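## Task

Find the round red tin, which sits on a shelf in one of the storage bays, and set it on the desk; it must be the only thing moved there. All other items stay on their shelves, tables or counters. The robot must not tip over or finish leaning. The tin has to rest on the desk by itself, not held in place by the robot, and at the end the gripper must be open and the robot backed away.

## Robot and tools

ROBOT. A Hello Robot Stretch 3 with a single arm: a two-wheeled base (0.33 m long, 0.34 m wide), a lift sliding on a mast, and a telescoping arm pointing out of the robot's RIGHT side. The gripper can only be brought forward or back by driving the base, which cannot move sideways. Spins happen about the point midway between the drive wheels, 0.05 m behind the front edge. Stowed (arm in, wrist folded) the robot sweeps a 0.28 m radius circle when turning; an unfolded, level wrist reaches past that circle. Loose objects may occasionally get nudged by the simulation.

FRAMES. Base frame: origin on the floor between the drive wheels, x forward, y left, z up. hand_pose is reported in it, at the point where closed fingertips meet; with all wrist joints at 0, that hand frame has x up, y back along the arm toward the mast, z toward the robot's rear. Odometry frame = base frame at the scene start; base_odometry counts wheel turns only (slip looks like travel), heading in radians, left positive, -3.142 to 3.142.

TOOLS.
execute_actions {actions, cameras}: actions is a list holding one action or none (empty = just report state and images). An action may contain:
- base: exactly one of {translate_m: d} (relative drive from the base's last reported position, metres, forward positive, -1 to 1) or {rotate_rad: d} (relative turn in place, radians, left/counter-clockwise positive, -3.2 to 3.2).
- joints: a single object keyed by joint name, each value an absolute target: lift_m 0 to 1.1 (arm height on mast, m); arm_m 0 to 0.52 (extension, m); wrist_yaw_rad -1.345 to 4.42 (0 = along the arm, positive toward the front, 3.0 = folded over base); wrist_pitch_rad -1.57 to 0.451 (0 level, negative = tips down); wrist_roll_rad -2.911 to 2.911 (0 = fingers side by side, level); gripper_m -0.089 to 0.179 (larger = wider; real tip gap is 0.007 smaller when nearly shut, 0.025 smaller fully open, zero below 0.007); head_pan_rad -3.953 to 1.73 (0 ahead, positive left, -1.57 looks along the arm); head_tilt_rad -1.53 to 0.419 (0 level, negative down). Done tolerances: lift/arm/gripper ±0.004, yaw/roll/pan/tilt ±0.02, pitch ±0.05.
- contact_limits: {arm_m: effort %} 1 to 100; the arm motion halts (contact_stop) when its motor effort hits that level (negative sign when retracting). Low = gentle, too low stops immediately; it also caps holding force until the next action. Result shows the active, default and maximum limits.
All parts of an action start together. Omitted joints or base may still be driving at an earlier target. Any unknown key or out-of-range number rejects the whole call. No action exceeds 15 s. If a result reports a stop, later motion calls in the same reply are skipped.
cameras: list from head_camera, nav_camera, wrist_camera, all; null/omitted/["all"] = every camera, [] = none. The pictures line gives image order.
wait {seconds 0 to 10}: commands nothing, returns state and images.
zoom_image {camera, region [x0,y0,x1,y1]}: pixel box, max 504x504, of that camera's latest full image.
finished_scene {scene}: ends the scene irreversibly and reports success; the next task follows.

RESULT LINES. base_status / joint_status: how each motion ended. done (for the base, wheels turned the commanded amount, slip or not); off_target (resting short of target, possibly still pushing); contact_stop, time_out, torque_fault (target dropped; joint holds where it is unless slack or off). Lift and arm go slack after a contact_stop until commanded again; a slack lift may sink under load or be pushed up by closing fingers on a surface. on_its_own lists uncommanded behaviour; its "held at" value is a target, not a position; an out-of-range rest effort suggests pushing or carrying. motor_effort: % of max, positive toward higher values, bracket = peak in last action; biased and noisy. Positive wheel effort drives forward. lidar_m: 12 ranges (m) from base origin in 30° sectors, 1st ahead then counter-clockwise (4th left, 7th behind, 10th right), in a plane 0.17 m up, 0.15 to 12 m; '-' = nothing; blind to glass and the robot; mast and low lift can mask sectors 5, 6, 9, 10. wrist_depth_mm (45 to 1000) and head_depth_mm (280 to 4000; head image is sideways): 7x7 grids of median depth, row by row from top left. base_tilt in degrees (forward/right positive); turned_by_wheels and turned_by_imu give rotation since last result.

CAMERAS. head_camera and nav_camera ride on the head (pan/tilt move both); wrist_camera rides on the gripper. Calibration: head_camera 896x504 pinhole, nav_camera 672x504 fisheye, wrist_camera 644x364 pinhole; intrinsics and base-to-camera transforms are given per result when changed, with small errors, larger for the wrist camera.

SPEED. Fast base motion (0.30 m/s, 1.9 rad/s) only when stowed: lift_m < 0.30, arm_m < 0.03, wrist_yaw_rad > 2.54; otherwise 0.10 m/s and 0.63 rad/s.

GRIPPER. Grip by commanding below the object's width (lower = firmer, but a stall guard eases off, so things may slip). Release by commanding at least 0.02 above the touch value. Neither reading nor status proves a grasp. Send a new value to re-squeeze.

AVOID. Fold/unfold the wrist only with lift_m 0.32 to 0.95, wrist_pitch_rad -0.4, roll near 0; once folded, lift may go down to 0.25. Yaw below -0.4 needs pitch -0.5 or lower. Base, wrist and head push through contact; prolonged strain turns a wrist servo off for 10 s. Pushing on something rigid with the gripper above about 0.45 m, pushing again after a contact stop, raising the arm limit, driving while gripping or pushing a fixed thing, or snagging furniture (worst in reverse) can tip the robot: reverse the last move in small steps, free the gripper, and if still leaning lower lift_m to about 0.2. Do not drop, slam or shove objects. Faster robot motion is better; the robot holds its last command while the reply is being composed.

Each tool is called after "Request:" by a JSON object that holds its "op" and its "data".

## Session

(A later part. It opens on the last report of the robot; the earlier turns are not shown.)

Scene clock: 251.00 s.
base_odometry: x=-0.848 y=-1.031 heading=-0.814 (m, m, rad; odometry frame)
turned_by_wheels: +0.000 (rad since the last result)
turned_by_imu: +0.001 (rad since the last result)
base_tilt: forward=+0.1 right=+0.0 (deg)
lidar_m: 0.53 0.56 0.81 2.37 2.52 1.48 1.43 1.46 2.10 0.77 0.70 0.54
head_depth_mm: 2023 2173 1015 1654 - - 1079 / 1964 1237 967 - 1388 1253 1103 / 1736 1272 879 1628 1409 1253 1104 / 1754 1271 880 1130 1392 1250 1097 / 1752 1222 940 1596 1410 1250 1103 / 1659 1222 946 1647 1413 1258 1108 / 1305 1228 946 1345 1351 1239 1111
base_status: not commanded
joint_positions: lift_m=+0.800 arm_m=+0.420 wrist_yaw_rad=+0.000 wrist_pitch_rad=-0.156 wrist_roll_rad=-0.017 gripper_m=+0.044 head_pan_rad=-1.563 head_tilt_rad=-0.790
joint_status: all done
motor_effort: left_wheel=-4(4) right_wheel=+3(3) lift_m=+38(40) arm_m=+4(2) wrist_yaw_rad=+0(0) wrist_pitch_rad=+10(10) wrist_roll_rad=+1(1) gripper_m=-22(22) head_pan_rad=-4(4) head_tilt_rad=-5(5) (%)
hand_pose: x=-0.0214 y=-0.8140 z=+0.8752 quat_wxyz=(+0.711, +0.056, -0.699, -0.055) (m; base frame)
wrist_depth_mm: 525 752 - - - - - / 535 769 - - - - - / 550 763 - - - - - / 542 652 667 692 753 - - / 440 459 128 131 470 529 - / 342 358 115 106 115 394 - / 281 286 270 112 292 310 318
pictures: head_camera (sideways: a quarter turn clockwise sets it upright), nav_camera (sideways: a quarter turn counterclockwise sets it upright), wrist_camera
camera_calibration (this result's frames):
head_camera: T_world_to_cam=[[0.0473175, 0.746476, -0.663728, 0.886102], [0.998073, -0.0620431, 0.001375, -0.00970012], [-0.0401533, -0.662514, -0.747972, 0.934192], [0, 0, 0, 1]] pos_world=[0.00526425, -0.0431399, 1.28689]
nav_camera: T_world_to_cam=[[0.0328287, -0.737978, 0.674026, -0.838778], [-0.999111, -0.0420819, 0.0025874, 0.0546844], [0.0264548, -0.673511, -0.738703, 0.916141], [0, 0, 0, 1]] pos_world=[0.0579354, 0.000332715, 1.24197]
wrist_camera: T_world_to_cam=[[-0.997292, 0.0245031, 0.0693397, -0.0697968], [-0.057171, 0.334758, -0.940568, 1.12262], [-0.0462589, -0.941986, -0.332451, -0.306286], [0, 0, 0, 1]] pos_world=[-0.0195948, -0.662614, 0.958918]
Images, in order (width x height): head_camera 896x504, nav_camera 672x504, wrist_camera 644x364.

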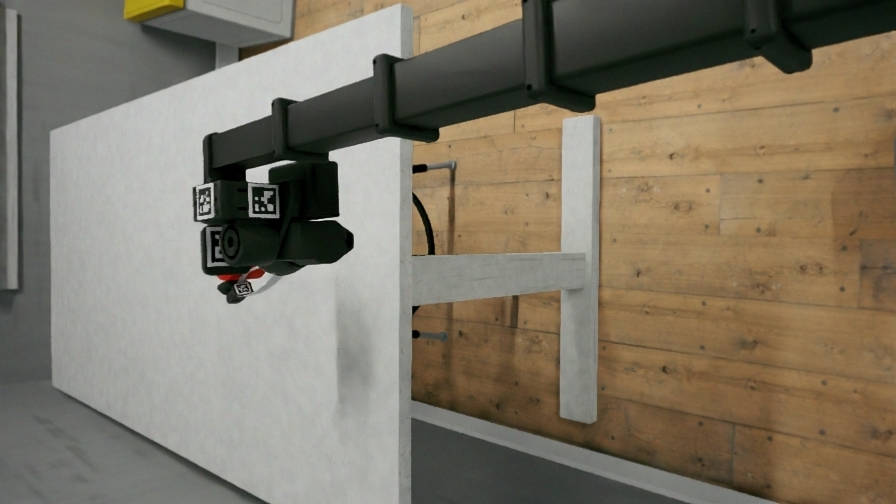

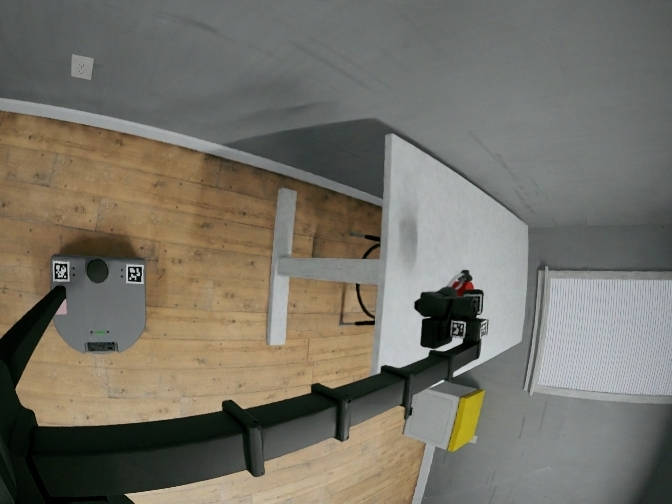

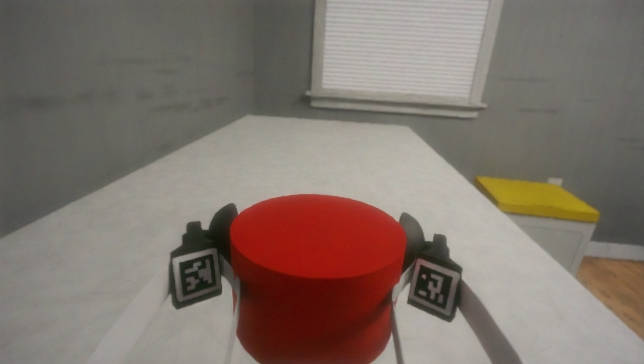

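Request:
{"op": "execute_actions", "data": {"actions": [{"joints":{"lift_m":0.725}}], "cameras": []}}

Request:
{"op": "execute_actions", "data": {"actions": [{"joints":{"lift_m":0.67}}], "cameras": ["wrist_camera","head_camera"]}}

Scene clock: 260.87 s.
base_odometry: x=-0.848 y=-1.031 heading=-0.814 (m, m, rad; odometry frame)
turned_by_wheels: +0.000 (rad since the last result)
turned_by_imu: +0.001 (rad since the last result)
base_tilt: forward=+0.0 right=+0.0 (deg)
lidar_m: 0.53 0.56 0.81 2.38 2.54 1.48 1.43 1.47 2.10 0.76 0.70 0.54
head_depth_mm: 2021 2201 994 1624 1478 - - / 1969 1213 962 1233 - 1229 1092 / 1741 1213 - 1650 1405 1248 1107 / 1741 1219 - 1175 1396 1257 1104 / 1747 1222 940 1593 1408 1254 1099 / 1653 1228 943 1631 1425 1255 1103 / 1309 1230 944 1340 1353 1228 1107
base_status: not commanded
joint_positions: lift_m=+0.725 arm_m=+0.420 wrist_yaw_rad=+0.000 wrist_pitch_rad=-0.156 wrist_roll_rad=-0.017 gripper_m=+0.044 head_pan_rad=-1.563 head_tilt_rad=-0.790
joint_status: all done
motor_effort: left_wheel=-3(4) right_wheel=+3(3) lift_m=+37(37) arm_m=+4(4) wrist_yaw_rad=+0(1) wrist_pitch_rad=+10(10) wrist_roll_rad=+1(1) gripper_m=-22(22) head_pan_rad=-4(4) head_tilt_rad=-4(5) (%)
hand_pose: x=-0.0214 y=-0.8140 z=+0.8002 quat_wxyz=(+0.711, +0.056, -0.699, -0.055) (m; base frame)
wrist_depth_mm: 521 756 - - - - - / 526 757 - - - - - / 545 696 805 911 988 - - / 419 445 463 483 511 537 - / 302 308 128 130 319 359 393 / 233 244 114 106 115 269 272 / 193 196 185 112 200 213 216
pictures: none
No camera images: the call's "cameras" was empty. Leave "cameras" out to get every camera's image.

Scene clock: 262.20 s.
base_odometry: x=-0.848 y=-1.031 heading=-0.814 (m, m, rad; odometry frame)
turned_by_wheels: +0.000 (rad since the last result)
turned_by_imu: +0.000 (rad since the last result)
base_tilt: forward=+0.0 right=+0.0 (deg)
lidar_m: 0.53 0.56 0.81 2.37 2.52 1.48 1.43 1.46 2.10 0.76 0.70 0.54
head_depth_mm: 2020 2222 996 1625 1448 1256 - / 1953 1214 934 1624 - - 1098 / 1738 1215 999 1649 1403 1247 1096 / 1733 1223 1002 1177 1395 1247 1104 / 1766 1223 941 1599 1421 1253 1108 / 1668 1230 943 1635 1416 1256 1104 / 1303 1232 945 1341 1352 1235 1112
base_status: not commanded
joint_positions: lift_m=+0.670 arm_m=+0.420 wrist_yaw_rad=+0.000 wrist_pitch_rad=-0.152 wrist_roll_rad=-0.017 gripper_m=+0.044 head_pan_rad=-1.563 head_tilt_rad=-0.790
joint_status: all done
motor_effort: left_wheel=-4(4) right_wheel=+3(3) lift_m=+36(37) arm_m=+4(4) wrist_yaw_rad=+0(0) wrist_pitch_rad=+9(10) wrist_roll_rad=+1(1) gripper_m=-23(22) head_pan_rad=-4(4) head_tilt_rad=-5(5) (%)
hand_pose: x=-0.0214 y=-0.8143 z=+0.7462 quat_wxyz=(+0.711, +0.054, -0.699, -0.053) (m; base frame)
wrist_depth_mm: 514 761 - - - - - / 536 762 - - - - - / 484 511 550 618 663 - - / 285 292 307 325 340 363 421 / 203 209 127 130 179 239 249 / 158 162 115 106 114 179 182 / 128 131 125 112 134 143 145
pictures: head_camera (sideways: a quarter turn clockwise sets it upright), wrist_camera
camera_calibration (this result's frames):
head_camera: T_world_to_cam=[[0.0473173, 0.746476, -0.663728, 0.886102], [0.998073, -0.0620428, 0.001375, -0.00970011], [-0.0401532, -0.662514, -0.747973, 0.934193], [0, 0, 0, 1]] pos_world=[0.00526426, -0.0431399, 1.28689]
wrist_camera: T_world_to_cam=[[-0.997292, 0.02478, 0.0692417, -0.0605496], [-0.0571702, 0.331021, -0.94189, 0.999345], [-0.0462605, -0.943298, -0.328708, -0.353261], [0, 0, 0, 1]] pos_world=[-0.019595, -0.662534, 0.829346]
Images, in order (width x height): head_camera 896x504, wrist_camera 644x364.

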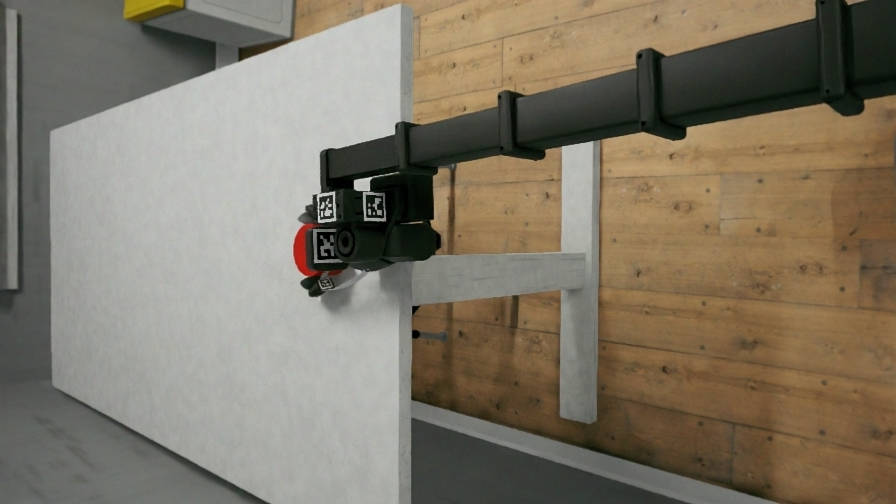

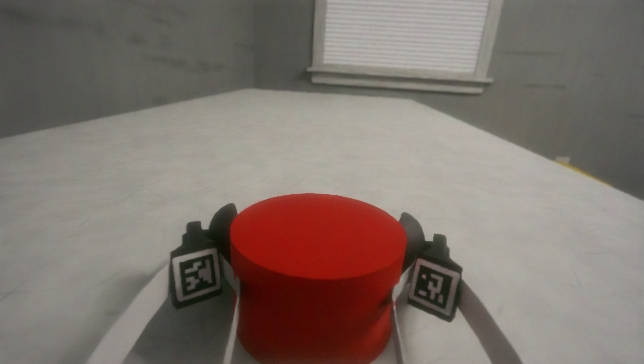

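Depths match the shelf grasp pose; it's down.

Request:
{"op": "execute_actions", "data": {"actions": [{"joints":{"gripper_m":0.179}}], "cameras": []}}

Request:
{"op": "execute_actions", "data": {"actions": [{"joints":{"lift_m":0.8}}], "cameras": []}}

Request:
{"op": "execute_actions", "data": {"actions": [{"joints":{"arm_m":0}}], "cameras": ["head_camera"]}}

Request:
{"op": "finished_scene", "data": {"scene": 1}}

Scene clock: 269.47 s.
base_odometry: x=-0.848 y=-1.031 heading=-0.814 (m, m, rad; odometry frame)
turned_by_wheels: +0.000 (rad since the last result)
turned_by_imu: +0.001 (rad since the last result)
base_tilt: forward=+0.0 right=+0.0 (deg)
lidar_m: 0.53 0.56 0.81 2.37 2.53 1.47 1.43 1.46 2.10 0.77 0.70 0.54
head_depth_mm: 2030 2201 997 1626 1438 1261 - / 1956 1213 933 1627 - - 1099 / 1739 1213 1001 1649 1411 1256 1104 / 1750 1222 1005 1174 1394 1250 1099 / 1764 1225 940 1611 1412 1256 1108 / 1659 1224 946 1650 1420 1254 1105 / 1298 1237 944 1342 1356 1232 1109
base_status: not commanded
joint_positions: lift_m=+0.670 arm_m=+0.420 wrist_yaw_rad=+0.000 wrist_pitch_rad=-0.151 wrist_roll_rad=-0.017 gripper_m=+0.179 head_pan_rad=-1.563 head_tilt_rad=-0.790
joint_status: all done
motor_effort: left_wheel=-3(4) right_wheel=+3(3) lift_m=+36(36) arm_m=+4(4) wrist_yaw_rad=+0(1) wrist_pitch_rad=+8(9) wrist_roll_rad=+1(1) gripper_m=+1(100) head_pan_rad=-4(5) head_tilt_rad=-5(5) (%)
hand_pose: x=-0.0214 y=-0.8144 z=+0.7466 quat_wxyz=(+0.711, +0.054, -0.699, -0.053) (m; base frame)
wrist_depth_mm: 531 722 - - - - - / 530 758 - - - - - / 491 509 550 612 663 - - / 286 296 310 329 342 365 426 / 214 216 190 131 218 248 249 / - 160 150 105 166 176 185 / 128 131 126 112 135 139 146
pictures: none
No camera images: the call's "cameras" was empty. Leave "cameras" out to get every camera's image.

Scene clock: 271.47 s.
base_odometry: x=-0.848 y=-1.031 heading=-0.814 (m, m, rad; odometry frame)
turned_by_wheels: +0.000 (rad since the last result)
turned_by_imu: +0.000 (rad since the last result)
base_tilt: forward=+0.1 right=+0.0 (deg)
lidar_m: 0.53 0.56 0.81 2.37 2.52 1.48 1.43 1.46 2.10 0.77 0.70 0.54
head_depth_mm: 2027 2177 1017 1646 - - 1081 / 1966 1237 961 - 1403 1248 1099 / 1740 1299 877 1630 1411 1253 1102 / 1740 1274 881 1136 1388 1253 1099 / 1760 1222 940 1603 1408 1259 1101 / 1660 1232 946 1640 1422 1260 1106 / 1305 1230 946 1344 1356 1232 1108
base_status: not commanded
joint_positions: lift_m=+0.800 arm_m=+0.420 wrist_yaw_rad=+0.000 wrist_pitch_rad=-0.150 wrist_roll_rad=-0.017 gripper_m=+0.179 head_pan_rad=-1.563 head_tilt_rad=-0.790
joint_status: all done
motor_effort: left_wheel=-4(4) right_wheel=+3(3) lift_m=+45(49) arm_m=+4(4) wrist_yaw_rad=+0(0) wrist_pitch_rad=+8(8) wrist_roll_rad=+1(1) gripper_m=-1(1) head_pan_rad=-4(4) head_tilt_rad=-5(5) (%)
hand_pose: x=-0.0214 y=-0.8144 z=+0.8765 quat_wxyz=(+0.711, +0.054, -0.699, -0.053) (m; base frame)
wrist_depth_mm: 528 748 - - - - - / 535 762 - - - - - / 536 770 - - - - - / 540 651 665 728 779 - - / 453 475 470 492 511 569 - / - 351 356 372 385 383 - / 274 287 295 299 306 306 322
pictures: none
No camera images: the call's "cameras" was empty. Leave "cameras" out to get every camera's image.

Scene clock: 275.77 s.
base_odometry: x=-0.848 y=-1.031 heading=-0.814 (m, m, rad; odometry frame)
turned_by_wheels: +0.000 (rad since the last result)
turned_by_imu: +0.001 (rad since the last result)
base_tilt: forward=+0.1 right=+0.0 (deg)
lidar_m: 0.53 0.56 0.81 2.37 2.52 1.48 1.43 1.46 2.10 0.76 0.70 0.54
head_depth_mm: 2027 2187 997 1621 1440 - - / 1960 1216 931 1631 1450 - - / 1735 1220 935 1641 1496 - 1063 / 1745 1218 894 1129 1372 1240 1086 / 1758 1223 941 1177 1410 1256 1100 / 1660 1232 941 1631 1422 1255 1107 / 1306 1233 944 1336 1352 1237 1109
base_status: not commanded
joint_positions: lift_m=+0.800 arm_m=+0.000 wrist_yaw_rad=+0.000 wrist_pitch_rad=-0.150 wrist_roll_rad=-0.017 gripper_m=+0.179 head_pan_rad=-1.563 head_tilt_rad=-0.790
joint_status: all done
motor_effort: left_wheel=-4(3) right_wheel=+3(3) lift_m=+46(46) arm_m=-4(6) wrist_yaw_rad=+0(1) wrist_pitch_rad=+8(8) wrist_roll_rad=+1(1) gripper_m=+0(0) head_pan_rad=-4(4) head_tilt_rad=-5(5) (%)
hand_pose: x=-0.0214 y=-0.3951 z=+0.8765 quat_wxyz=(+0.711, +0.054, -0.699, -0.053) (m; base frame)
wrist_depth_mm: 548 806 - - - - - / 565 817 - - - - - / 569 852 - - - - - / 569 664 688 721 766 - - / 514 502 505 491 504 - - / 554 - - - - - - / 636 891 - - - - -
pictures: head_camera (sideways: a quarter turn clockwise sets it upright)
camera_calibration (this result's frames):
head_camera: T_world_to_cam=[[0.04732, 0.746479, -0.663724, 0.886097], [0.998072, -0.0620465, 0.00137459, -0.00969959], [-0.0401557, -0.66251, -0.747976, 0.934198], [0, 0, 0, 1]] pos_world=[0.0052641, -0.0431398, 1.28689]
Images, in order (width x height): head_camera 896x504.

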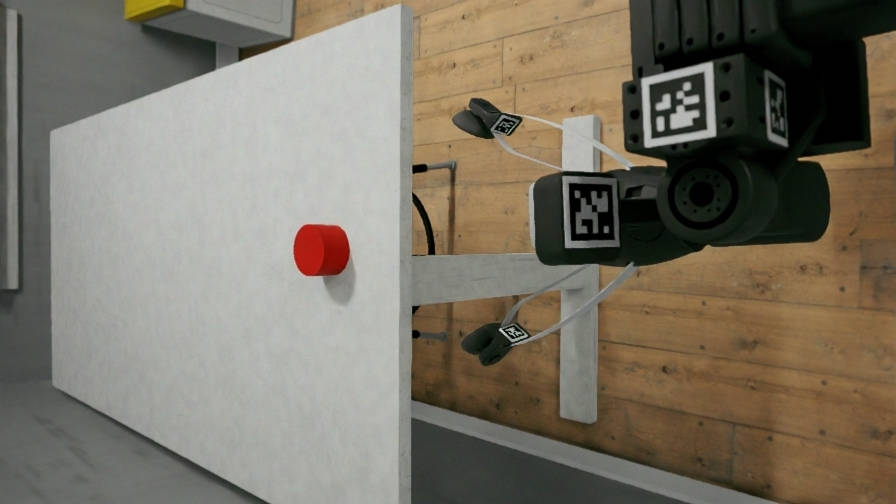

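The scene is finished: the task was done.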